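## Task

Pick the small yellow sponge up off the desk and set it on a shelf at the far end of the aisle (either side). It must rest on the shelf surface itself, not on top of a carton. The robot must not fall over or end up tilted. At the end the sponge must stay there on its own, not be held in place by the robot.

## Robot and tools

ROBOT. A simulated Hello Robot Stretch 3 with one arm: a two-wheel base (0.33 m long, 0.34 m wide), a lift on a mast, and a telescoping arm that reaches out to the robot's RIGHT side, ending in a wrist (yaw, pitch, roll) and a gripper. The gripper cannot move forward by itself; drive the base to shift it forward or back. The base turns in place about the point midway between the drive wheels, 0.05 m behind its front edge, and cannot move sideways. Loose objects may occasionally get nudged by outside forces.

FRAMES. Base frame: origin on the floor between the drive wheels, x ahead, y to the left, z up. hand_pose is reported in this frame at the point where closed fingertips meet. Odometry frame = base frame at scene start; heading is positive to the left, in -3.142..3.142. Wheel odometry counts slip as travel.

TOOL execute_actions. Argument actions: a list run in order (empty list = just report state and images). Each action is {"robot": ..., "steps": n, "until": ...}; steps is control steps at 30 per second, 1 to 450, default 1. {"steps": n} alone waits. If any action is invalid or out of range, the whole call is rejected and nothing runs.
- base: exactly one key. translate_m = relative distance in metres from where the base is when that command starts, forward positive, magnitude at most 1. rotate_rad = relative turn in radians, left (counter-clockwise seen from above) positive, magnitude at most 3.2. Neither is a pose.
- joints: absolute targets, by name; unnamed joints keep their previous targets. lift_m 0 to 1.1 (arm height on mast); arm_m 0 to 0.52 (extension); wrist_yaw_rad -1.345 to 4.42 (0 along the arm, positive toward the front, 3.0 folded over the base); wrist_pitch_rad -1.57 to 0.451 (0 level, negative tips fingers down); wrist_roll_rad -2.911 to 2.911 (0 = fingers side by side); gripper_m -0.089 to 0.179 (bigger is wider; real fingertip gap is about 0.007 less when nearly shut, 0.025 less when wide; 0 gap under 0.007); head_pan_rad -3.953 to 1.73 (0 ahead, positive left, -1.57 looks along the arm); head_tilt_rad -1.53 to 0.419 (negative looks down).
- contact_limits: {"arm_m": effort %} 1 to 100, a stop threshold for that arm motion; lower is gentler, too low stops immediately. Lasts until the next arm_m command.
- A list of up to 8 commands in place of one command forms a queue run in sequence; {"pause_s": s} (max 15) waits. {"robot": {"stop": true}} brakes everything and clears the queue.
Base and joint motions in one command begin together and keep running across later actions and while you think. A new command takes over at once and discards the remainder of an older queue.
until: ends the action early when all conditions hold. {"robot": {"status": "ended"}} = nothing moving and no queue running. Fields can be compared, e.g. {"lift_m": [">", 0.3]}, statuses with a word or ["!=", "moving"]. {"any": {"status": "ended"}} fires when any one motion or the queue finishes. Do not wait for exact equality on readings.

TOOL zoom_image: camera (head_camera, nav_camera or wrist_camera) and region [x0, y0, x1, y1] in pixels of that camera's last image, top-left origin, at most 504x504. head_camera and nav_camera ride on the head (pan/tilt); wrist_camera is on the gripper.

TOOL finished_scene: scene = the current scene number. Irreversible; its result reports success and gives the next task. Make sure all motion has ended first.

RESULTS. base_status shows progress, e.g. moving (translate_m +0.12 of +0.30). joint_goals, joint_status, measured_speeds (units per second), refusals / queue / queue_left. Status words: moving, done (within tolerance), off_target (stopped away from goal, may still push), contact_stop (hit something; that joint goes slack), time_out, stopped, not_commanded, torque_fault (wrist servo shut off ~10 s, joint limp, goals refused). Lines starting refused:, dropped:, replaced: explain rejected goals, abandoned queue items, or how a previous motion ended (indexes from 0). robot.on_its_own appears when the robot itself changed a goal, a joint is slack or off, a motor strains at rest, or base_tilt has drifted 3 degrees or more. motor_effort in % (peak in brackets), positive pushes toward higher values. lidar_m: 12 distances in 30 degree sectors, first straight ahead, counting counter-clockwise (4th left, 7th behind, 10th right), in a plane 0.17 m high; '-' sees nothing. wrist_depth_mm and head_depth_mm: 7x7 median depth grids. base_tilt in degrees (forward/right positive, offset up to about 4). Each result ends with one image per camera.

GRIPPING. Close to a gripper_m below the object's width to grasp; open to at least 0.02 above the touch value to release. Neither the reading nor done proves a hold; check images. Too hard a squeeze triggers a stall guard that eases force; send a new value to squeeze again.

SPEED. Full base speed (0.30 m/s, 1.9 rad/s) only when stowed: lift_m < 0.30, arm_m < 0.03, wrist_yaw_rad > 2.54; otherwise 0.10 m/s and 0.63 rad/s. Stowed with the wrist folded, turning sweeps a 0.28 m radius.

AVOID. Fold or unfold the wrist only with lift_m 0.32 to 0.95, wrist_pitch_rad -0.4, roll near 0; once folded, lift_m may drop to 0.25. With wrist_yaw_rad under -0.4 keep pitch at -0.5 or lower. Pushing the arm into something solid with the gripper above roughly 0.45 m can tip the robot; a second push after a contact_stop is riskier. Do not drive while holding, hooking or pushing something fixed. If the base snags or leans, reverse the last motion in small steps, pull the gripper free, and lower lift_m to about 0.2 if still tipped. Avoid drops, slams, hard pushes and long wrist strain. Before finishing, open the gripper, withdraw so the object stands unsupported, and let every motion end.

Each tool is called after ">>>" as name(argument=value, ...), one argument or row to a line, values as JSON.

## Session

>>> execute_actions(
  actions=[],
)

Scene clock: 0.00 s.
robot.base_odometry: x=+0.000 y=+0.000 heading=+0.000 (m, m, rad; robot's odometry frame)
robot.turned_by_wheels: +0.000 (rad since the last result)
robot.turned_by_imu: +0.000 (rad since the last result)
robot.base_tilt: forward=+2.0 right=+0.1 (deg)
robot.lidar_m: 1.28 0.98 0.97 1.06 1.54 0.94 0.99 1.51 2.75 2.58 1.92 1.50
robot.head_depth_mm: 1814 1838 1852 1881 1917 1942 1901 / 1913 1967 1990 2015 2025 2055 1968 / 1919 1996 1991 2000 1992 1996 1920 / 1680 1682 1677 1672 1669 1678 1667 / 1449 1450 1441 1448 1446 1447 1450 / 1251 1250 1254 1247 1251 1246 1247 / 1118 1120 1115 1115 1115 1117 1113
robot.base_status: not_commanded
robot.joint_positions: lift_m=+0.543 arm_m=-0.001 wrist_yaw_rad=+3.154 wrist_pitch_rad=-0.593 wrist_roll_rad=+0.000 gripper_m=+0.037 head_pan_rad=-0.007 head_tilt_rad=-0.004
robot.joint_goals: lift_m=+0.543 arm_m=-0.001 wrist_yaw_rad=+3.154 wrist_pitch_rad=-0.593 wrist_roll_rad=+0.000 gripper_m=+0.037 head_pan_rad=-0.007 head_tilt_rad=-0.004
robot.joint_status: lift_m=not_commanded arm_m=not_commanded wrist_yaw_rad=not_commanded wrist_pitch_rad=not_commanded wrist_roll_rad=not_commanded gripper_m=not_commanded head_pan_rad=not_commanded head_tilt_rad=not_commanded
robot.measured_speeds: translate_m=+0.000 rotate_rad=+0.000 lift_m=+0.000 arm_m=+0.000 wrist_yaw_rad=+0.000 wrist_pitch_rad=+0.000 wrist_roll_rad=+0.000 head_pan_rad=+0.000 head_tilt_rad=+0.000
robot: refusals=0 queue=idle queue_left=0
robot.motor_effort: left_wheel=-1 right_wheel=+0 lift_m=+22 arm_m=+0 wrist_yaw_rad=+0 wrist_pitch_rad=+5 wrist_roll_rad=+0 gripper_m=+0 head_pan_rad=+0 head_tilt_rad=+2 (%)
robot.hand_pose: x=-0.0238 y=+0.0552 z=+0.5190 quat_wxyz=(+0.203, +0.674, +0.211, +0.678) (m; robot's base frame)
robot.wrist_depth_mm: - - - - - 841 746 / - - - - - 927 788 / 900 917 - - - - 840 / 773 823 852 932 996 - 905 / 692 726 - 805 835 883 891 / 617 639 661 689 751 786 828 / 564 - - 640 661 688 717
pictures: head_camera (sideways: a quarter turn clockwise sets it upright), nav_camera (sideways: a quarter turn counterclockwise sets it upright), wrist_camera
camera_calibration (this result's frames):
head_camera: T_world_to_cam=[[-0.0687371, 0.0132095, -0.997547, 1.32024], [0.0156181, 0.999804, 0.0121632, -0.0164436], [0.997513, -0.0147438, -0.0689299, 0.0451581], [0, 0, 0, 1]] pos_world=[0.0459607, -0.000333536, 1.32032]
nav_camera: T_world_to_cam=[[0.0815673, 0.0210246, 0.996446, -1.26133], [0.0808093, -0.996625, 0.0144135, 0.0314784], [0.993386, 0.0793465, -0.082991, 0.0482358], [0, 0, 0, 1]] pos_world=[0.0524227, 0.0540638, 1.2604]
wrist_camera: T_world_to_cam=[[0.987625, 0.0901289, 0.128349, -0.0617717], [0.153869, -0.71521, -0.681762, 0.424195], [0.0303502, 0.693074, -0.720227, 0.498835], [0, 0, 0, 1]] pos_world=[-0.0194029, -0.0367736, 0.656403]
Images, in order (width x height): head_camera 896x504, nav_camera 672x504, wrist_camera 644x364.

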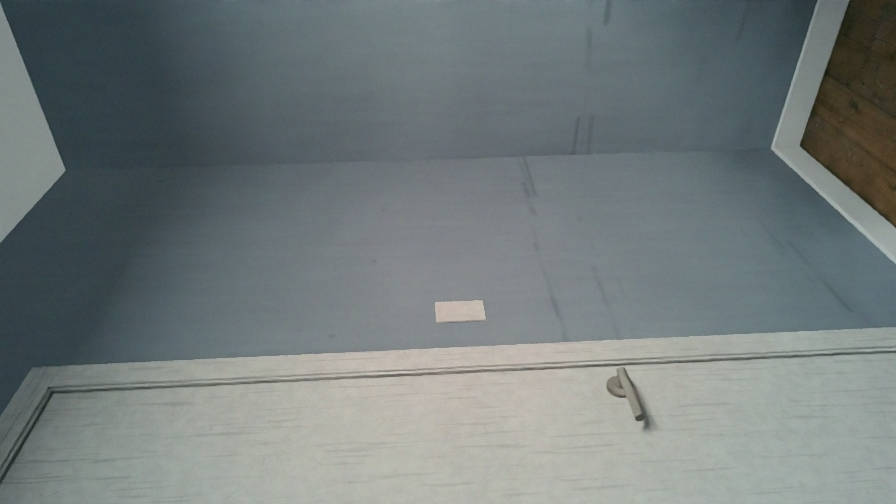

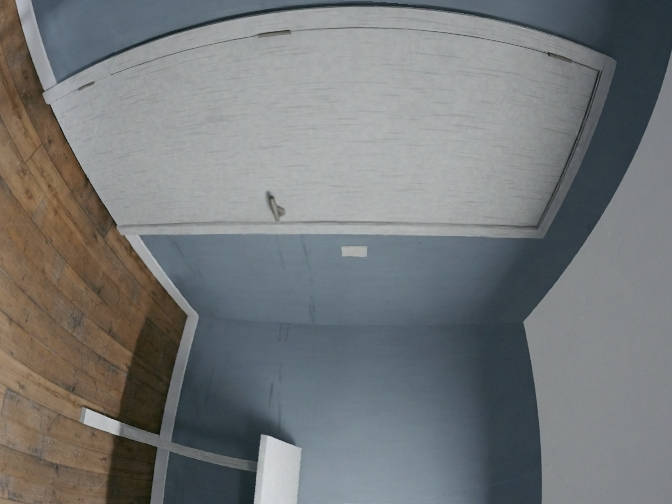

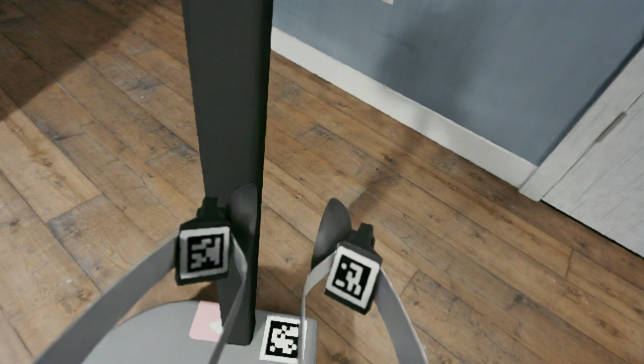

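>>> execute_actions(
  actions=[
    {"robot":{"joints":{"head_pan_rad":-1.0,"head_tilt_rad":-0.4,"lift_m":0.28,"wrist_pitch_rad":-0.4,"wrist_yaw_rad":3.0}},"steps":450,"until":{"robot":{"status":"ended"}}},
  ],
)

Scene clock: 3.40 s.
robot.base_odometry: x=+0.000 y=+0.000 heading=+0.000 (m, m, rad; robot's odometry frame)
robot.turned_by_wheels: +0.000 (rad since the last result)
robot.turned_by_imu: +0.000 (rad since the last result)
robot.base_tilt: forward=+2.0 right=-0.1 (deg)
robot.lidar_m: 1.28 0.98 0.97 1.05 1.54 0.94 0.99 1.51 2.75 2.58 1.92 1.50
robot.head_depth_mm: 2011 2199 1867 2584 2043 1605 1322 / 1928 2085 1921 2454 2071 1611 1324 / 1847 1987 1741 2378 2083 1628 1327 / 1750 1912 1578 2273 2097 1630 1326 / 1695 1829 1598 2137 2129 1640 1341 / 1618 1758 1456 2036 2122 1660 1338 / 1592 1688 1486 1940 2006 1664 1351
robot.base_status: not_commanded
robot.joint_positions: lift_m=+0.281 arm_m=-0.001 wrist_yaw_rad=+3.003 wrist_pitch_rad=-0.420 wrist_roll_rad=+0.000 gripper_m=+0.037 head_pan_rad=-0.993 head_tilt_rad=-0.395
robot.joint_goals: lift_m=+0.280 arm_m=-0.001 wrist_yaw_rad=+3.000 wrist_pitch_rad=-0.400 wrist_roll_rad=+0.000 gripper_m=+0.037 head_pan_rad=-1.000 head_tilt_rad=-0.400
robot.joint_status: lift_m=done arm_m=not_commanded wrist_yaw_rad=done wrist_pitch_rad=done wrist_roll_rad=not_commanded gripper_m=not_commanded head_pan_rad=done head_tilt_rad=done
robot.measured_speeds: translate_m=+0.000 rotate_rad=+0.000 lift_m=+0.000 arm_m=+0.000 wrist_yaw_rad=+0.000 wrist_pitch_rad=+0.000 wrist_roll_rad=+0.000 head_pan_rad=+0.000 head_tilt_rad=+0.000
robot: refusals=0 queue=done queue_left=0
robot.motor_effort: left_wheel=+0(0) right_wheel=+0(0) lift_m=+12(19) arm_m=+0(0) wrist_yaw_rad=-3(5) wrist_pitch_rad=+8(6) wrist_roll_rad=+0(0) gripper_m=+0(0) head_pan_rad=-2(33) head_tilt_rad=-3(34) (%)
robot.hand_pose: x=+0.0098 y=+0.0782 z=+0.2928 quat_wxyz=(+0.195, +0.700, +0.099, +0.680) (m; robot's base frame)
robot.wrist_depth_mm: - - - - 912 828 733 / 867 - - - - 890 773 / 684 - 818 880 - 926 804 / 575 - 676 729 766 857 846 / 485 501 564 588 629 676 745 / - - - 479 536 567 601 / - - - 436 458 483 503
pictures: head_camera (sideways: a quarter turn clockwise sets it upright), nav_camera (sideways: a quarter turn counterclockwise sets it upright), wrist_camera
camera_calibration (this result's frames):
head_camera: T_world_to_cam=[[-0.231801, 0.378764, -0.895995, 1.18854], [0.844629, 0.535296, 0.00777352, -0.0157806], [0.482567, -0.754981, -0.443997, 0.536463], [0, 0, 0, 1]] pos_world=[0.0299543, -0.0367094, 1.30324]
nav_camera: T_world_to_cam=[[0.266682, -0.369427, 0.890171, -1.12361], [-0.787217, -0.616353, -0.0199521, 0.0815121], [0.556031, -0.695437, -0.45519, 0.535327], [0, 0, 0, 1]] pos_world=[0.0661578, 0.00743243, 1.24551]
wrist_camera: T_world_to_cam=[[0.986701, -0.0829363, 0.139795, -0.0577428], [0.0619642, -0.603171, -0.795201, 0.306663], [0.150271, 0.793288, -0.59001, 0.271864], [0, 0, 0, 1]] pos_world=[-0.00288055, -0.0354847, 0.412334]
Images, in order (width x height): head_camera 896x504, nav_camera 672x504, wrist_camera 644x364.

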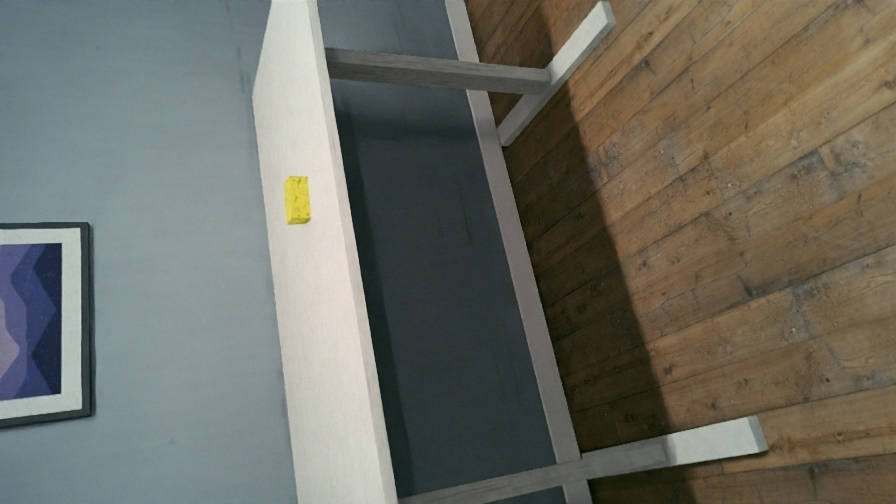

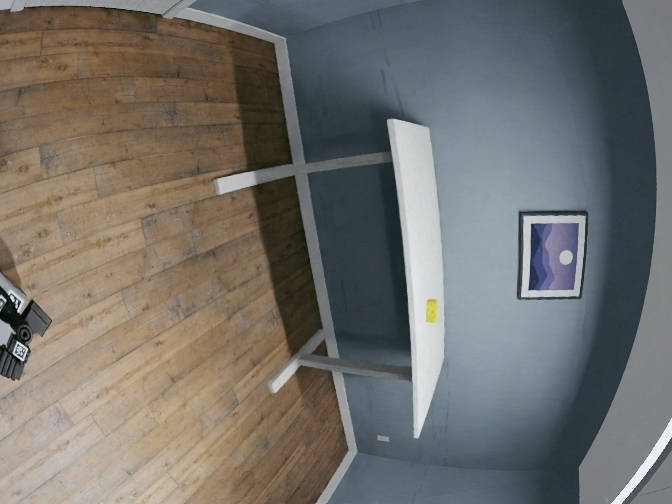

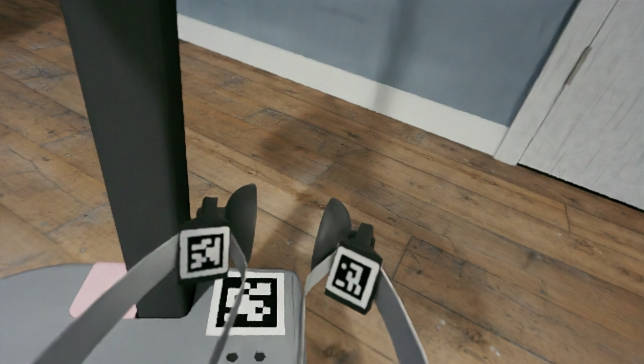

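>>> execute_actions(
  actions=[
    {"robot":[{"base":{"rotate_rad":1.79}},{"base":{"translate_m":-1.0}}],"steps":450,"until":{"robot":{"translate_m":["<",-0.88]}}},
    {"robot":{"joints":{"lift_m":1.04,"gripper_m":0.15,"head_pan_rad":-1.57,"head_tilt_rad":-0.6}},"steps":450,"until":{"robot":{"base_status":"done"}}},
    {"robot":{"base":{"rotate_rad":-0.84},"joints":{"wrist_yaw_rad":1.4}},"steps":450,"until":{"robot":{"lift_m":[">",1.0]}}},
    {"robot":{"joints":{"wrist_yaw_rad":0.0,"wrist_pitch_rad":-0.52}},"steps":450,"until":{"robot":{"status":"ended"}}},
  ],
)

Scene clock: 19.33 s.
robot.base_odometry: x=+0.217 y=-0.976 heading=+0.950 (m, m, rad; robot's odometry frame)
robot.turned_by_wheels: +0.950 (rad since the last result)
robot.turned_by_imu: +0.960 (rad since the last result)
robot.base_tilt: forward=+2.0 right=+0.1 (deg)
robot.lidar_m: 1.66 1.70 1.72 1.65 2.03 2.16 2.07 1.80 0.93 1.24 1.04 1.71
robot.head_depth_mm: 1042 1100 - - - - 1156 / 1031 1110 - - - - 1138 / 1031 1111 914 - - - 1166 / 1030 1110 822 554 1615 1399 1189 / 1028 1104 788 600 1642 1402 1197 / 1026 1104 797 581 1644 1409 1203 / 1023 1099 804 585 1635 1413 1207
robot.base_status: done (rotate_rad -0.8399 of -0.8400)
robot.joint_positions: lift_m=+1.039 arm_m=-0.001 wrist_yaw_rad=+0.003 wrist_pitch_rad=-0.532 wrist_roll_rad=+0.000 gripper_m=+0.150 head_pan_rad=-1.563 head_tilt_rad=-0.593
robot.joint_goals: lift_m=+1.040 arm_m=-0.001 wrist_yaw_rad=+0.000 wrist_pitch_rad=-0.520 wrist_roll_rad=+0.000 gripper_m=+0.150 head_pan_rad=-1.570 head_tilt_rad=-0.600
robot.joint_status: lift_m=done arm_m=not_commanded wrist_yaw_rad=done wrist_pitch_rad=done wrist_roll_rad=not_commanded gripper_m=done head_pan_rad=done head_tilt_rad=done
robot.measured_speeds: translate_m=+0.000 rotate_rad=+0.000 lift_m=+0.000 arm_m=+0.000 wrist_yaw_rad=+0.000 wrist_pitch_rad=+0.000 wrist_roll_rad=+0.000 head_pan_rad=+0.000 head_tilt_rad=+0.000
robot: refusals=0 queue=done queue_left=0
robot.motor_effort: left_wheel=+3(15) right_wheel=-3(10) lift_m=+31(32) arm_m=+0(0) wrist_yaw_rad=-4(7) wrist_pitch_rad=+5(7) wrist_roll_rad=+0(0) gripper_m=+0(95) head_pan_rad=-4(28) head_tilt_rad=-4(25) (%)
robot.hand_pose: x=-0.0209 y=-0.3524 z=+1.0274 quat_wxyz=(+0.683, +0.187, -0.681, -0.185) (m; robot's base frame)
robot.wrist_depth_mm: 449 504 570 655 770 884 918 / 364 389 420 432 536 612 768 / 305 326 349 383 414 463 512 / 276 284 294 314 338 367 400 / - - - - 305 314 329 / - - - - - - - / - - - - - - -
pictures: head_camera (sideways: a quarter turn clockwise sets it upright), nav_camera (sideways: a quarter turn counterclockwise sets it upright), wrist_camera
camera_calibration (this result's frames):
head_camera: T_world_to_cam=[[0.00806404, 0.611362, -0.79131, 1.05057], [0.999965, -0.00664468, 0.00505674, -0.0131896], [-0.0021665, -0.791323, -0.611395, 0.757217], [0, 0, 0, 1]] pos_world=[0.00635777, -0.0431642, 1.29435]
nav_camera: T_world_to_cam=[[0.0263277, -0.62097, 0.783392, -0.982918], [-0.995429, -0.088252, -0.0365009, 0.10432], [0.0918018, -0.77885, -0.620456, 0.753177], [0, 0, 0, 1]] pos_world=[0.0605777, -0.0145443, 1.24113]
wrist_camera: T_world_to_cam=[[-0.988469, -0.0727598, 0.132794, -0.19637], [-0.146866, 0.67416, -0.723836, 1.00542], [-0.0368582, -0.734993, -0.677073, 0.598354], [0, 0, 0, 1]] pos_world=[-0.0243896, -0.252313, 1.15896]
Images, in order (width x height): head_camera 896x504, nav_camera 672x504, wrist_camera 644x364.

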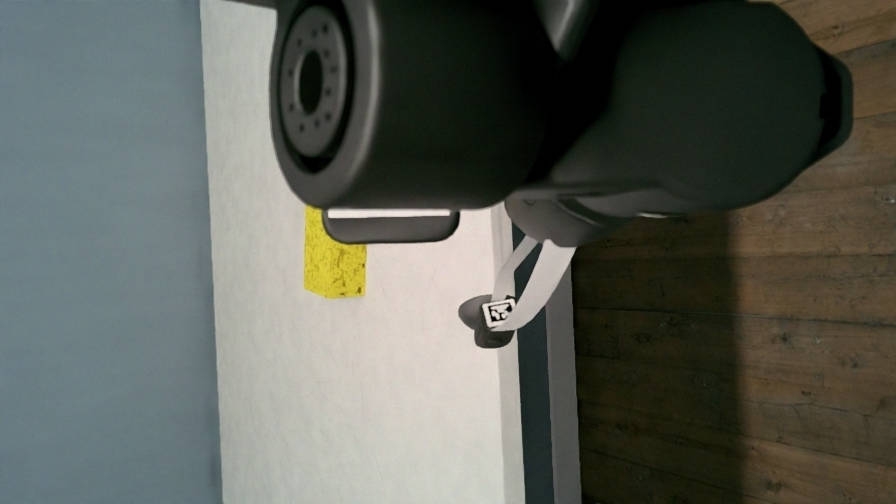

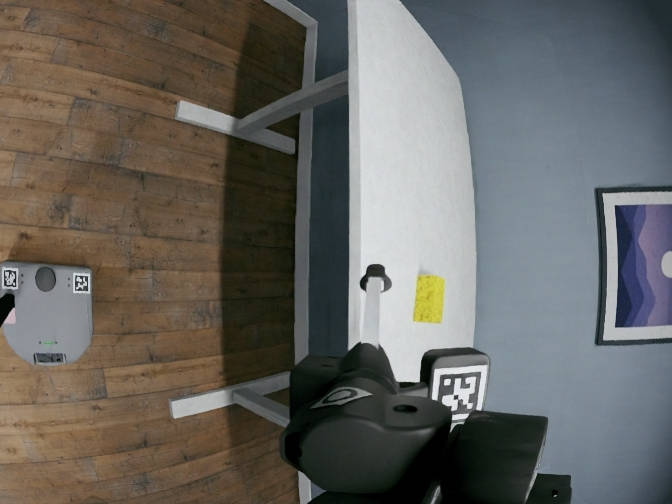

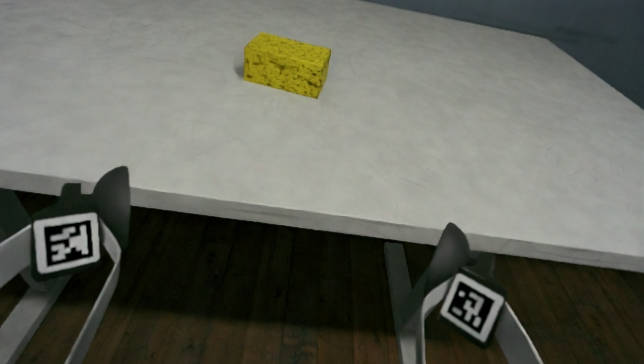

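>>> zoom_image(
  camera="wrist_camera",
  region=[220, 10, 360, 120],
)

Region (220, 10, 360, 120) of wrist_camera's 644x364 image, scaled by 3.600; it fills the top 396 rows of this view, and the rest is white.

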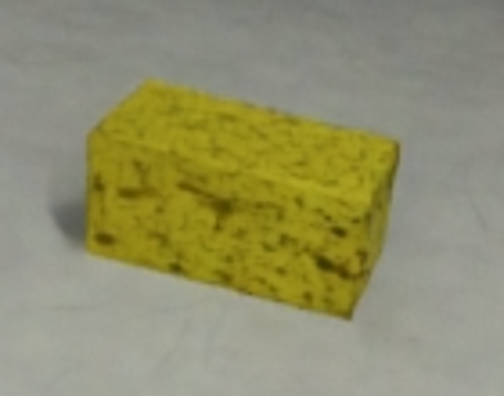

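>>> execute_actions(
  actions=[
    {"robot":{"base":{"translate_m":0.085},"joints":{"wrist_yaw_rad":-0.19,"arm_m":0.34,"gripper_m":0.175}},"steps":450,"until":{"robot":{"status":"ended"}}},
  ],
)

Scene clock: 24.07 s.
robot.base_odometry: x=+0.267 y=-0.907 heading=+0.950 (m, m, rad; robot's odometry frame)
robot.turned_by_wheels: +0.000 (rad since the last result)
robot.turned_by_imu: +0.001 (rad since the last result)
robot.base_tilt: forward=+2.0 right=+0.1 (deg)
robot.lidar_m: 1.58 1.62 2.21 1.65 2.05 2.25 2.15 1.80 0.98 1.23 0.98 1.66
robot.head_depth_mm: 1001 1088 761 562 1636 1376 1178 / 991 1060 713 567 1623 1380 1180 / 998 - 675 569 1621 1390 1184 / 1012 1107 743 573 1640 1390 1193 / 1025 1103 787 577 1646 1400 1199 / 1019 1098 794 580 1639 1413 1202 / 1020 1099 802 584 1629 1411 1206
robot.base_status: done (translate_m +0.0850 of +0.0850)
robot.joint_positions: lift_m=+1.039 arm_m=+0.340 wrist_yaw_rad=-0.188 wrist_pitch_rad=-0.533 wrist_roll_rad=+0.000 gripper_m=+0.175 head_pan_rad=-1.563 head_tilt_rad=-0.593
robot.joint_goals: lift_m=+1.040 arm_m=+0.340 wrist_yaw_rad=-0.190 wrist_pitch_rad=-0.520 wrist_roll_rad=+0.000 gripper_m=+0.175 head_pan_rad=-1.570 head_tilt_rad=-0.600
robot.joint_status: lift_m=done arm_m=done wrist_yaw_rad=done wrist_pitch_rad=done wrist_roll_rad=not_commanded gripper_m=done head_pan_rad=done head_tilt_rad=done
robot.measured_speeds: translate_m=+0.000 rotate_rad=+0.000 lift_m=+0.000 arm_m=+0.000 wrist_yaw_rad=+0.000 wrist_pitch_rad=+0.000 wrist_roll_rad=+0.000 head_pan_rad=+0.000 head_tilt_rad=+0.000
robot: refusals=0 queue=done queue_left=0
robot.motor_effort: left_wheel=+4(9) right_wheel=-3(4) lift_m=+31(31) arm_m=+3(4) wrist_yaw_rad=-2(5) wrist_pitch_rad=+5(5) wrist_roll_rad=+0(0) gripper_m=+0(92) head_pan_rad=-3(3) head_tilt_rad=-5(4) (%)
robot.hand_pose: x=-0.0605 y=-0.6894 z=+1.0272 quat_wxyz=(+0.662, +0.122, -0.696, -0.250) (m; robot's base frame)
robot.wrist_depth_mm: 449 496 557 615 653 682 720 / 362 393 427 477 538 599 793 / 299 322 349 377 415 455 516 / 270 274 292 314 337 362 401 / - 238 247 267 285 307 329 / 201 209 176 183 243 273 276 / 183 188 162 166 212 221 240
pictures: head_camera (sideways: a quarter turn clockwise sets it upright), nav_camera (sideways: a quarter turn counterclockwise sets it upright), wrist_camera
camera_calibration (this result's frames):
head_camera: T_world_to_cam=[[0.0080974, 0.611431, -0.791256, 1.0505], [0.999965, -0.00670055, 0.00505549, -0.0131879], [-0.00221077, -0.791269, -0.611464, 0.757307], [0, 0, 0, 1]] pos_world=[0.00635538, -0.0431635, 1.29435]
nav_camera: T_world_to_cam=[[0.0262938, -0.62104, 0.783338, -0.982847], [-0.995434, -0.0881936, -0.0365079, 0.104329], [0.0917582, -0.778801, -0.620524, 0.753266], [0, 0, 0, 1]] pos_world=[0.0605768, -0.014542, 1.24113]
wrist_camera: T_world_to_cam=[[-0.9843, 0.116336, 0.132739, -0.129365], [-0.0159483, 0.690349, -0.723301, 1.24516], [-0.175782, -0.714062, -0.677655, 0.355758], [0, 0, 0, 1]] pos_world=[-0.0449399, -0.59051, 1.15888]
Images, in order (width x height): head_camera 896x504, nav_camera 672x504, wrist_camera 644x364.

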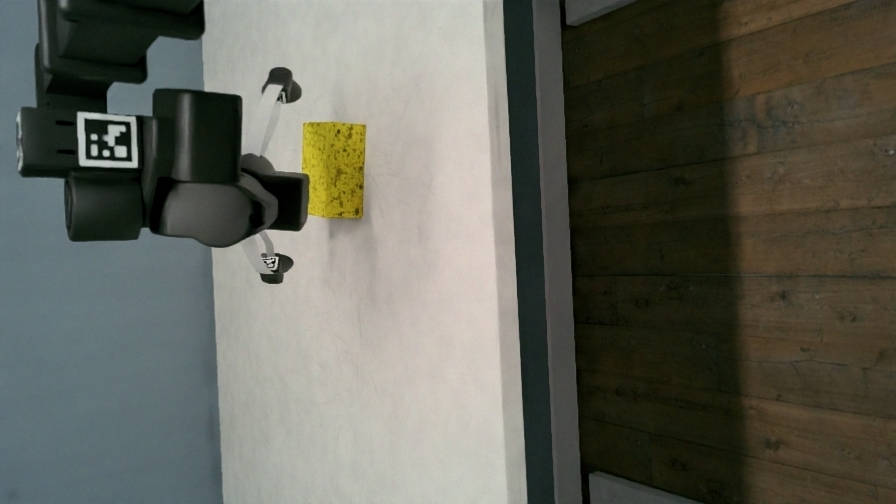

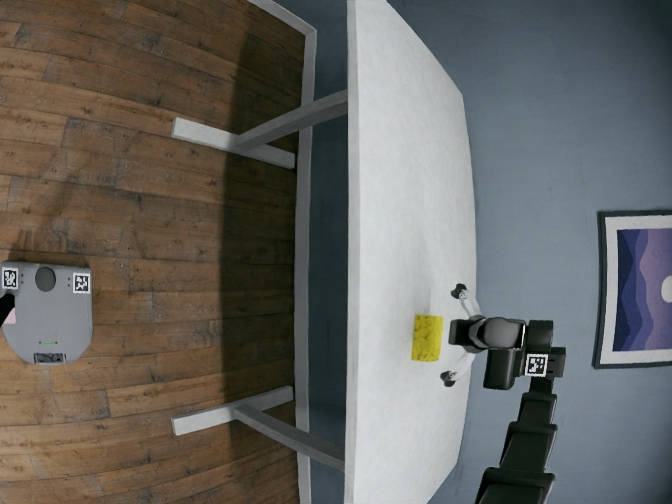

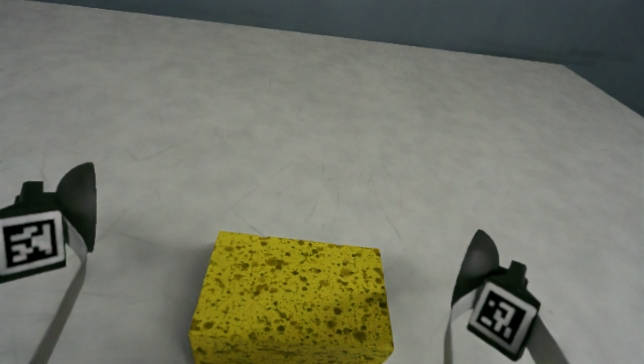

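>>> execute_actions(
  actions=[
    {"robot":[{"joints":{"lift_m":0.984}},{"joints":{"gripper_m":0.06}}],"steps":450,"until":{"robot":{"status":"ended"}}},
  ],
)

Scene clock: 27.37 s.
robot.base_odometry: x=+0.267 y=-0.907 heading=+0.950 (m, m, rad; robot's odometry frame)
robot.turned_by_wheels: +0.000 (rad since the last result)
robot.turned_by_imu: +0.000 (rad since the last result)
robot.base_tilt: forward=+2.0 right=+0.0 (deg)
robot.lidar_m: 1.57 1.62 2.21 1.65 2.05 2.25 2.16 1.79 0.98 1.23 0.98 1.67
robot.head_depth_mm: 1035 - 693 562 1628 1374 1175 / 1034 - 697 566 1626 1391 1178 / 1032 - 673 571 1638 1392 1188 / 1031 1106 766 574 1629 1396 1189 / 1025 1104 788 577 1638 1403 1193 / 1022 1101 797 581 1639 1405 1206 / 1018 1098 804 584 1617 1411 1202
robot.base_status: done (translate_m +0.0850 of +0.0850)
robot.joint_positions: lift_m=+0.985 arm_m=+0.340 wrist_yaw_rad=-0.188 wrist_pitch_rad=-0.533 wrist_roll_rad=+0.000 gripper_m=+0.061 head_pan_rad=-1.563 head_tilt_rad=-0.593
robot.joint_goals: lift_m=+0.984 arm_m=+0.340 wrist_yaw_rad=-0.190 wrist_pitch_rad=-0.520 wrist_roll_rad=+0.000 gripper_m=+0.060 head_pan_rad=-1.570 head_tilt_rad=-0.600
robot.joint_status: lift_m=done arm_m=done wrist_yaw_rad=done wrist_pitch_rad=done wrist_roll_rad=not_commanded gripper_m=done head_pan_rad=done head_tilt_rad=done
robot.measured_speeds: translate_m=+0.000 rotate_rad=+0.000 lift_m=+0.000 arm_m=+0.000 wrist_yaw_rad=+0.000 wrist_pitch_rad=+0.000 wrist_roll_rad=+0.000 head_pan_rad=+0.000 head_tilt_rad=+0.000
robot: refusals=0 queue=done queue_left=0
robot.motor_effort: left_wheel=+3(4) right_wheel=-3(3) lift_m=+13(30) arm_m=+4(4) wrist_yaw_rad=-2(2) wrist_pitch_rad=+5(5) wrist_roll_rad=+0(1) gripper_m=-25(100) head_pan_rad=-3(3) head_tilt_rad=-5(4) (%)
robot.hand_pose: x=-0.0605 y=-0.6893 z=+0.9722 quat_wxyz=(+0.662, +0.122, -0.696, -0.250) (m; robot's base frame)
robot.wrist_depth_mm: 336 364 409 474 547 661 714 / 268 288 316 351 391 452 522 / 222 236 255 277 304 337 375 / 192 207 152 163 249 269 294 / 172 128 131 139 203 225 241 / 146 150 139 135 133 193 204 / 135 139 146 152 157 170 177
pictures: head_camera (sideways: a quarter turn clockwise sets it upright), nav_camera (sideways: a quarter turn counterclockwise sets it upright), wrist_camera
camera_calibration (this result's frames):
head_camera: T_world_to_cam=[[0.00809748, 0.611431, -0.791256, 1.0505], [0.999965, -0.00670067, 0.0050555, -0.0131879], [-0.00221086, -0.791269, -0.611464, 0.757307], [0, 0, 0, 1]] pos_world=[0.00635537, -0.0431635, 1.29435]
nav_camera: T_world_to_cam=[[0.0262938, -0.62104, 0.783338, -0.982847], [-0.995434, -0.0881935, -0.0365079, 0.104329], [0.0917581, -0.778801, -0.620523, 0.753266], [0, 0, 0, 1]] pos_world=[0.0605768, -0.014542, 1.24113]
wrist_camera: T_world_to_cam=[[-0.984305, 0.11631, 0.132726, -0.122065], [-0.0159219, 0.690488, -0.723168, 1.20532], [-0.175757, -0.713931, -0.677799, 0.31873], [0, 0, 0, 1]] pos_world=[-0.0449392, -0.590511, 1.10389]
Images, in order (width x height): head_camera 896x504, nav_camera 672x504, wrist_camera 644x364.

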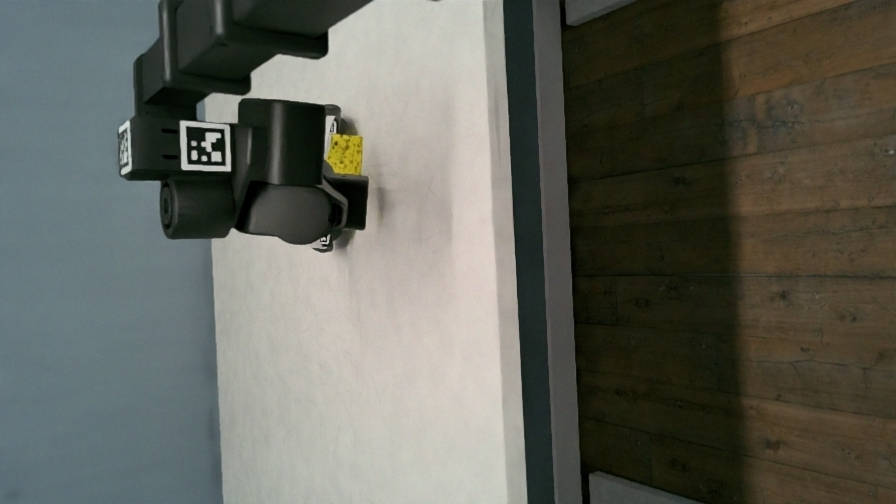

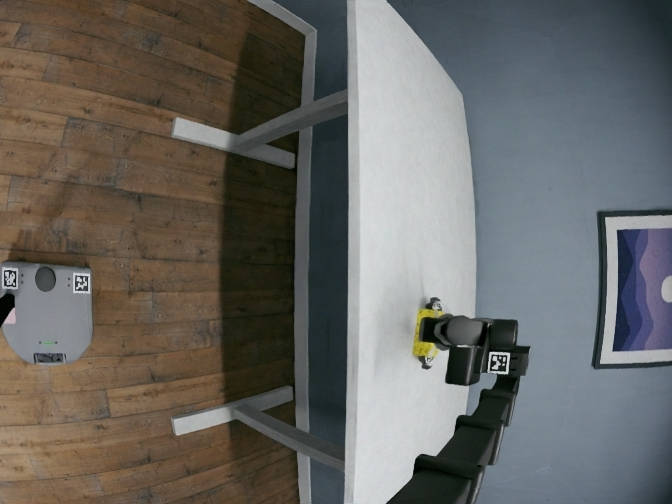

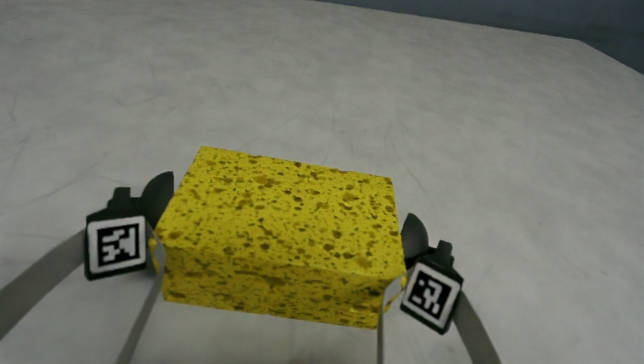

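>>> execute_actions(
  actions=[
    {"robot":{"joints":{"lift_m":1.04,"head_pan_rad":1.45,"head_tilt_rad":-0.45}},"steps":450,"until":{"robot":{"lift_m":[">",1.02]}}},
    {"robot":{"joints":{"arm_m":0.0,"wrist_yaw_rad":1.45}},"steps":450,"until":{"robot":{"status":"ended"}}},
  ],
)

Scene clock: 32.10 s.
robot.base_odometry: x=+0.267 y=-0.907 heading=+0.950 (m, m, rad; robot's odometry frame)
robot.turned_by_wheels: +0.000 (rad since the last result)
robot.turned_by_imu: +0.001 (rad since the last result)
robot.base_tilt: forward=+2.0 right=+0.0 (deg)
robot.lidar_m: 1.57 1.62 2.20 1.65 2.05 2.25 2.15 1.80 0.98 1.24 0.98 1.67
robot.head_depth_mm: 2971 3154 3228 2564 1892 1526 1265 / 3039 3337 3565 2590 1924 1521 1270 / 1426 1554 1739 1958 1929 1532 1280 / 1399 1519 1661 1842 1965 1536 1281 / 1370 1487 1655 1896 1946 1550 1288 / 2846 3138 3371 2663 1966 1555 1291 / 2843 3073 3249 2570 1976 1562 1296
robot.base_status: done (translate_m +0.0850 of +0.0850)
robot.joint_positions: lift_m=+1.039 arm_m=+0.000 wrist_yaw_rad=+1.448 wrist_pitch_rad=-0.535 wrist_roll_rad=+0.000 gripper_m=+0.064 head_pan_rad=+1.443 head_tilt_rad=-0.458
robot.joint_goals: lift_m=+1.040 arm_m=+0.000 wrist_yaw_rad=+1.450 wrist_pitch_rad=-0.520 wrist_roll_rad=+0.000 gripper_m=+0.063 head_pan_rad=+1.450 head_tilt_rad=-0.450
robot.joint_status: lift_m=done arm_m=done wrist_yaw_rad=done wrist_pitch_rad=done wrist_roll_rad=not_commanded gripper_m=done head_pan_rad=done head_tilt_rad=done
robot.measured_speeds: translate_m=+0.000 rotate_rad=+0.000 lift_m=+0.000 arm_m=+0.000 wrist_yaw_rad=+0.000 wrist_pitch_rad=+0.000 wrist_roll_rad=+0.000 head_pan_rad=+0.000 head_tilt_rad=+0.000
robot: refusals=0 queue=done queue_left=0
robot.motor_effort: left_wheel=+3(3) right_wheel=-2(3) lift_m=+31(31) arm_m=-3(4) wrist_yaw_rad=+3(4) wrist_pitch_rad=+6(6) wrist_roll_rad=+0(0) gripper_m=-22(24) head_pan_rad=+2(33) head_tilt_rad=+5(23) (%)
robot.hand_pose: x=+0.1853 y=-0.1708 z=+1.0269 quat_wxyz=(+0.635, +0.592, -0.387, +0.312) (m; robot's base frame)
robot.wrist_depth_mm: - - - - - - - / - - - - - 607 699 / - - - - - 458 510 / - - 153 163 - 393 402 / - 127 131 140 - 933 328 / - - 139 135 133 - 288 / - - - - - - 266
pictures: head_camera (sideways: a quarter turn clockwise sets it upright), nav_camera (sideways: a quarter turn counterclockwise sets it upright), wrist_camera
camera_calibration (this result's frames):
head_camera: T_world_to_cam=[[-0.0763279, -0.493778, -0.866232, 1.14877], [-0.990004, 0.140868, 0.00693509, -0.00349717], [0.1186, 0.858102, -0.499595, 0.611026], [0, 0, 0, 1]] pos_world=[0.0117534, 0.0434077, 1.30039]
nav_camera: T_world_to_cam=[[0.0436735, 0.50891, 0.859711, -1.08253], [0.998758, -0.0428931, -0.0253463, 0.0776385], [0.0239767, 0.85975, -0.510151, 0.610087], [0, 0, 0, 1]] pos_world=[-0.0448921, 0.0297171, 1.24387]
wrist_camera: T_world_to_cam=[[-0.0513, -0.989835, 0.132646, -0.309461], [-0.688826, -0.0611008, -0.722348, 0.88619], [0.72311, -0.128426, -0.678689, 0.703608], [0, 0, 0, 1]] pos_world=[0.0857693, -0.161806, 1.15872]
Images, in order (width x height): head_camera 896x504, nav_camera 672x504, wrist_camera 644x364.

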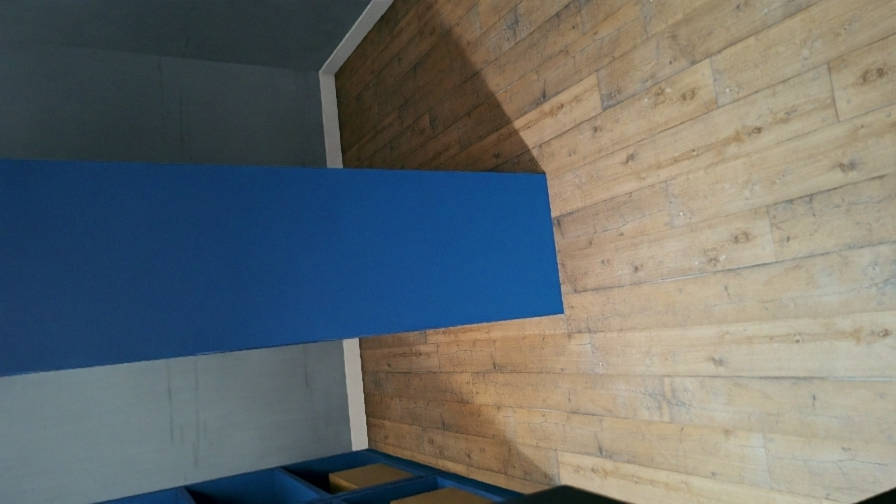

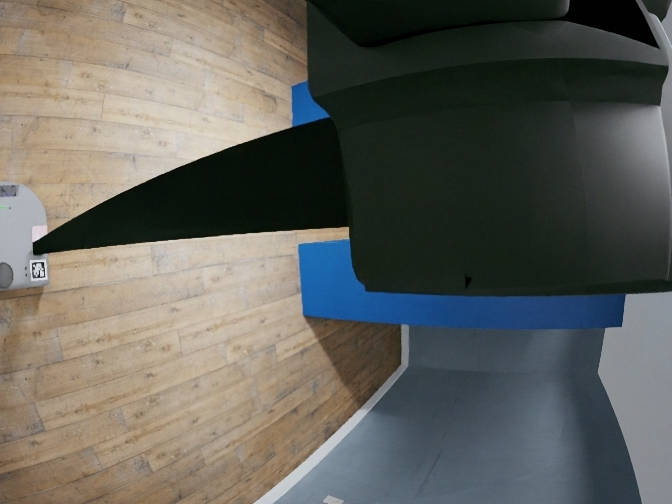

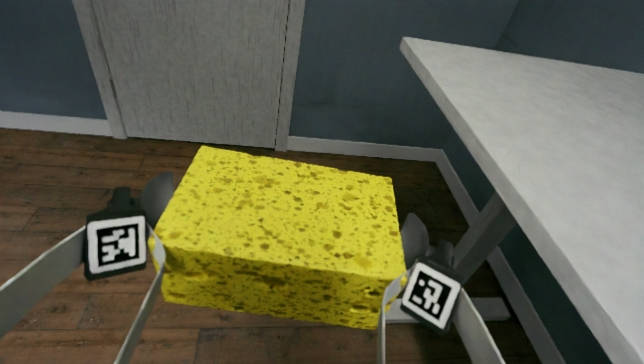

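>>> execute_actions(
  actions=[
    {"robot":{"base":{"translate_m":-0.245},"joints":{"lift_m":0.28}},"steps":450,"until":{"robot":{"lift_m":["<",0.9]}}},
    {"robot":{"joints":{"wrist_yaw_rad":2.65,"head_pan_rad":0.0,"head_tilt_rad":-0.5}},"steps":450,"until":{"robot":{"base_status":"done"}}},
    {"robot":[{"base":{"rotate_rad":1.587}},{"base":{"translate_m":0.95}}],"steps":450,"until":{"robot":{"status":"ended"}}},
  ],
)

Scene clock: 45.23 s.
robot.base_odometry: x=-0.657 y=-0.566 heading=+2.537 (m, m, rad; robot's odometry frame)
robot.turned_by_wheels: +1.587 (rad since the last result)
robot.turned_by_imu: +1.610 (rad since the last result)
robot.base_tilt: forward=+2.0 right=+0.1 (deg)
robot.lidar_m: 1.01 0.79 0.98 1.92 1.99 2.27 1.77 1.92 1.88 1.82 1.89 0.75
robot.head_depth_mm: 1310 1400 809 795 890 1005 1165 / 1307 1391 1346 1266 1308 1332 1194 / 2123 2260 2440 2241 1844 1491 1251 / 2121 2334 2585 2456 1870 1495 1250 / 2124 2320 2553 2368 1876 1507 1258 / 2082 2125 1619 1677 1554 1429 1248 / 1288 1140 1547 1502 1163 1042 1177
robot.base_status: done (translate_m +0.9500 of +0.9500)
robot.joint_positions: lift_m=+0.281 arm_m=+0.000 wrist_yaw_rad=+2.648 wrist_pitch_rad=-0.536 wrist_roll_rad=+0.000 gripper_m=+0.064 head_pan_rad=+0.007 head_tilt_rad=-0.495
robot.joint_goals: lift_m=+0.280 arm_m=+0.000 wrist_yaw_rad=+2.650 wrist_pitch_rad=-0.520 wrist_roll_rad=+0.000 gripper_m=+0.063 head_pan_rad=+0.000 head_tilt_rad=-0.500
robot.joint_status: lift_m=done arm_m=done wrist_yaw_rad=done wrist_pitch_rad=done wrist_roll_rad=not_commanded gripper_m=done head_pan_rad=done head_tilt_rad=done
robot.measured_speeds: translate_m=+0.000 rotate_rad=+0.000 lift_m=+0.000 arm_m=+0.000 wrist_yaw_rad=+0.000 wrist_pitch_rad=+0.000 wrist_roll_rad=+0.000 head_pan_rad=+0.000 head_tilt_rad=+0.000
robot: refusals=0 queue=done queue_left=0
robot.motor_effort: left_wheel=-5(11) right_wheel=+3(8) lift_m=+13(32) arm_m=-4(4) wrist_yaw_rad=+3(4) wrist_pitch_rad=+6(6) wrist_roll_rad=+0(0) gripper_m=-22(22) head_pan_rad=-3(33) head_tilt_rad=-3(10) (%)
robot.hand_pose: x=+0.0774 y=+0.0378 z=+0.2677 quat_wxyz=(+0.349, +0.707, +0.015, +0.616) (m; robot's base frame)
robot.wrist_depth_mm: 862 941 - - 876 692 806 / 694 743 828 912 906 772 914 / 576 616 666 723 770 818 944 / 500 532 153 163 653 694 753 / 455 127 131 139 524 581 623 / - - 138 135 134 497 525 / - - 382 383 411 441 458
pictures: head_camera (sideways: a quarter turn clockwise sets it upright), nav_camera (sideways: a quarter turn counterclockwise sets it upright), wrist_camera
camera_calibration (this result's frames):
head_camera: T_world_to_cam=[[-0.531141, 0.00905163, -0.847235, 1.12677], [0.00678107, 0.999956, 0.00643213, -0.00892246], [0.847256, -0.00232879, -0.531179, 0.647677], [0, 0, 0, 1]] pos_world=[0.0497879, 0.000231245, 1.29873]
nav_camera: T_world_to_cam=[[0.541499, 0.0253385, 0.840319, -1.06028], [0.0907361, -0.995468, -0.0284533, 0.0872211], [0.83579, 0.0916548, -0.541344, 0.645719], [0, 0, 0, 1]] pos_world=[0.0265393, 0.0545084, 1.24301]
wrist_camera: T_world_to_cam=[[0.903681, -0.407167, 0.132575, -0.103696], [-0.193635, -0.664706, -0.721575, 0.260544], [0.381925, 0.626403, -0.679524, 0.291191], [0, 0, 0, 1]] pos_world=[0.0329449, -0.0514389, 0.399621]
Images, in order (width x height): head_camera 896x504, nav_camera 672x504, wrist_camera 644x364.

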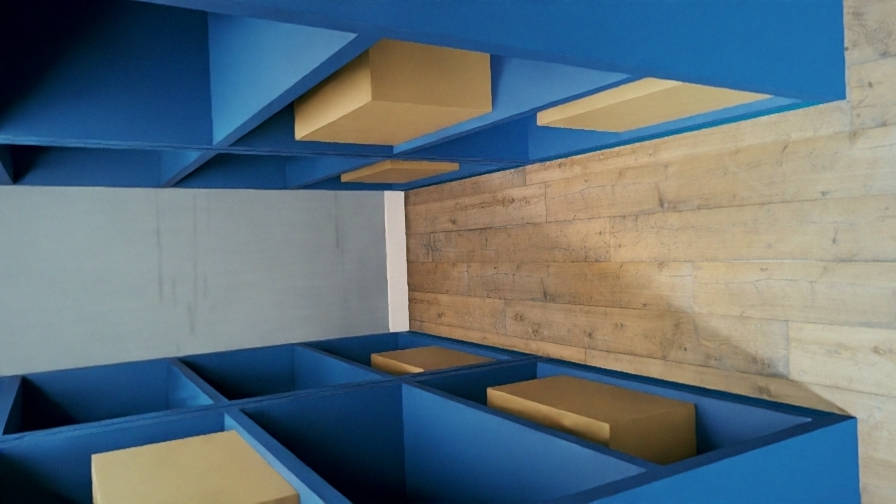

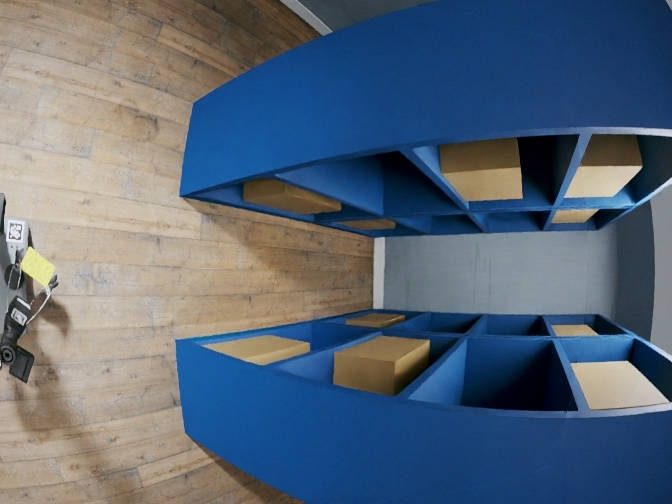

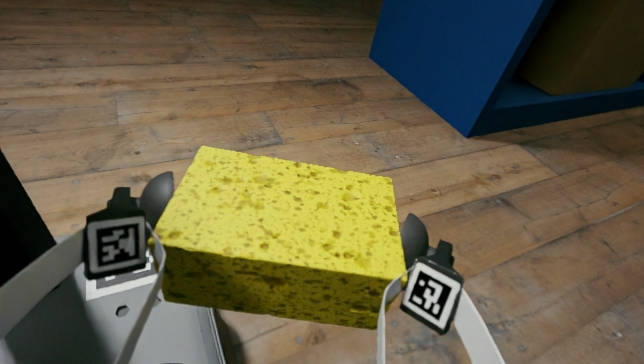

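>>> execute_actions(
  actions=[
    {"robot":[{"base":{"rotate_rad":0.035}},{"base":{"translate_m":1.0},"joints":{"head_tilt_rad":-0.7}}],"steps":450,"until":{"robot":{"status":"ended"}}},
  ],
)

Scene clock: 51.63 s.
robot.base_odometry: x=-1.499 y=-0.027 heading=+2.572 (m, m, rad; robot's odometry frame)
robot.turned_by_wheels: +0.035 (rad since the last result)
robot.turned_by_imu: +0.036 (rad since the last result)
robot.base_tilt: forward=+2.1 right=+0.1 (deg)
robot.lidar_m: 1.23 0.49 0.36 0.35 0.42 2.76 2.75 0.38 0.30 0.29 0.31 0.64
robot.head_depth_mm: 1217 1411 1392 1066 922 1120 1093 / 1300 1468 1563 1526 1455 1281 1140 / 1322 1496 1717 1870 1537 1309 1140 / 1321 1495 1722 1884 1553 1321 1146 / 1323 1498 1727 1850 1552 1328 1153 / 1286 1447 1499 1402 1348 1254 1135 / 1224 1424 1450 1097 905 1017 931
robot.base_status: done (translate_m +1.0000 of +1.0000)
robot.joint_positions: lift_m=+0.281 arm_m=+0.000 wrist_yaw_rad=+2.648 wrist_pitch_rad=-0.536 wrist_roll_rad=+0.000 gripper_m=+0.064 head_pan_rad=+0.007 head_tilt_rad=-0.692
robot.joint_goals: lift_m=+0.280 arm_m=+0.000 wrist_yaw_rad=+2.650 wrist_pitch_rad=-0.520 wrist_roll_rad=+0.000 gripper_m=+0.063 head_pan_rad=+0.000 head_tilt_rad=-0.700
robot.joint_status: lift_m=done arm_m=done wrist_yaw_rad=done wrist_pitch_rad=done wrist_roll_rad=not_commanded gripper_m=done head_pan_rad=done head_tilt_rad=done
robot.measured_speeds: translate_m=+0.000 rotate_rad=+0.000 lift_m=+0.000 arm_m=+0.000 wrist_yaw_rad=+0.000 wrist_pitch_rad=+0.000 wrist_roll_rad=+0.000 head_pan_rad=+0.000 head_tilt_rad=+0.000
robot: refusals=0 queue=done queue_left=0
robot.motor_effort: left_wheel=-4(14) right_wheel=+3(8) lift_m=+12(13) arm_m=-4(3) wrist_yaw_rad=+4(4) wrist_pitch_rad=+6(6) wrist_roll_rad=-1(0) gripper_m=-22(22) head_pan_rad=-2(3) head_tilt_rad=-5(29) (%)
robot.hand_pose: x=+0.0774 y=+0.0378 z=+0.2677 quat_wxyz=(+0.349, +0.707, +0.015, +0.616) (m; robot's base frame)
robot.wrist_depth_mm: 640 365 388 438 497 583 677 / 557 420 429 488 568 653 815 / 468 471 481 548 653 771 886 / 420 446 153 163 641 688 761 / 445 127 132 139 526 578 618 / - - 139 135 133 497 531 / - - 380 389 406 443 461
pictures: head_camera (sideways: a quarter turn clockwise sets it upright), nav_camera (sideways: a quarter turn counterclockwise sets it upright), wrist_camera
camera_calibration (this result's frames):
head_camera: T_world_to_cam=[[-0.686909, 0.0080123, -0.726699, 0.970596], [0.00784581, 0.999963, 0.00360897, -0.00525222], [0.726701, -0.00322251, -0.686947, 0.851047], [0, 0, 0, 1]] pos_world=[0.0482962, 0.000217828, 1.28997]
nav_camera: T_world_to_cam=[[0.695709, 0.0263663, 0.71784, -0.901563], [0.0834628, -0.995525, -0.044324, 0.107918], [0.713459, 0.0907496, -0.694796, 0.846083], [0, 0, 0, 1]] pos_world=[0.0145728, 0.0544242, 1.23982]
wrist_camera: T_world_to_cam=[[0.903707, -0.407109, 0.132571, -0.103683], [-0.193614, -0.664751, -0.72154, 0.260526], [0.381872, 0.626393, -0.679562, 0.291201], [0, 0, 0, 1]] pos_world=[0.032939, -0.0514321, 0.399614]
Images, in order (width x height): head_camera 896x504, nav_camera 672x504, wrist_camera 644x364.

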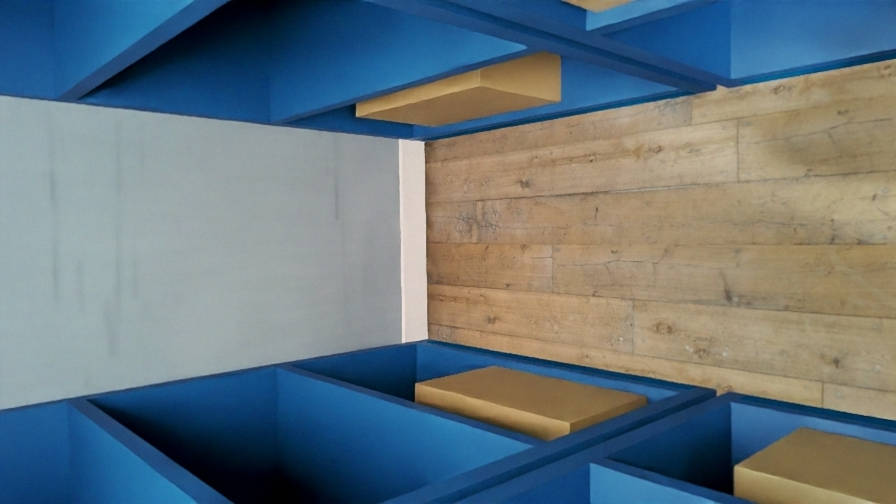

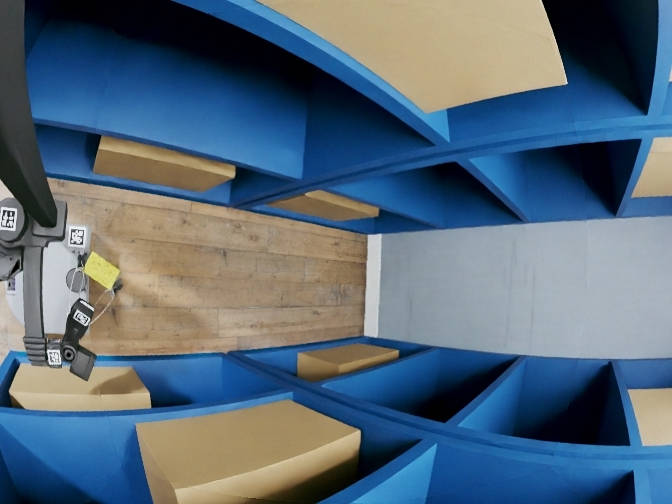

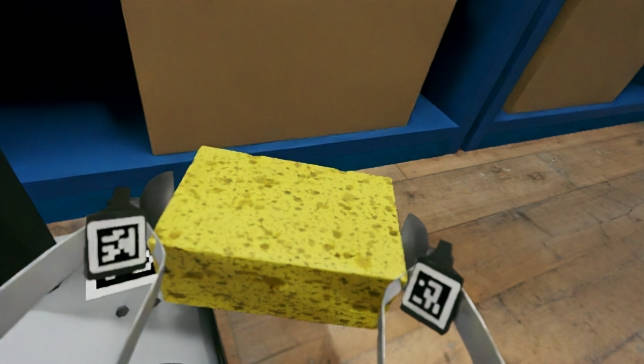

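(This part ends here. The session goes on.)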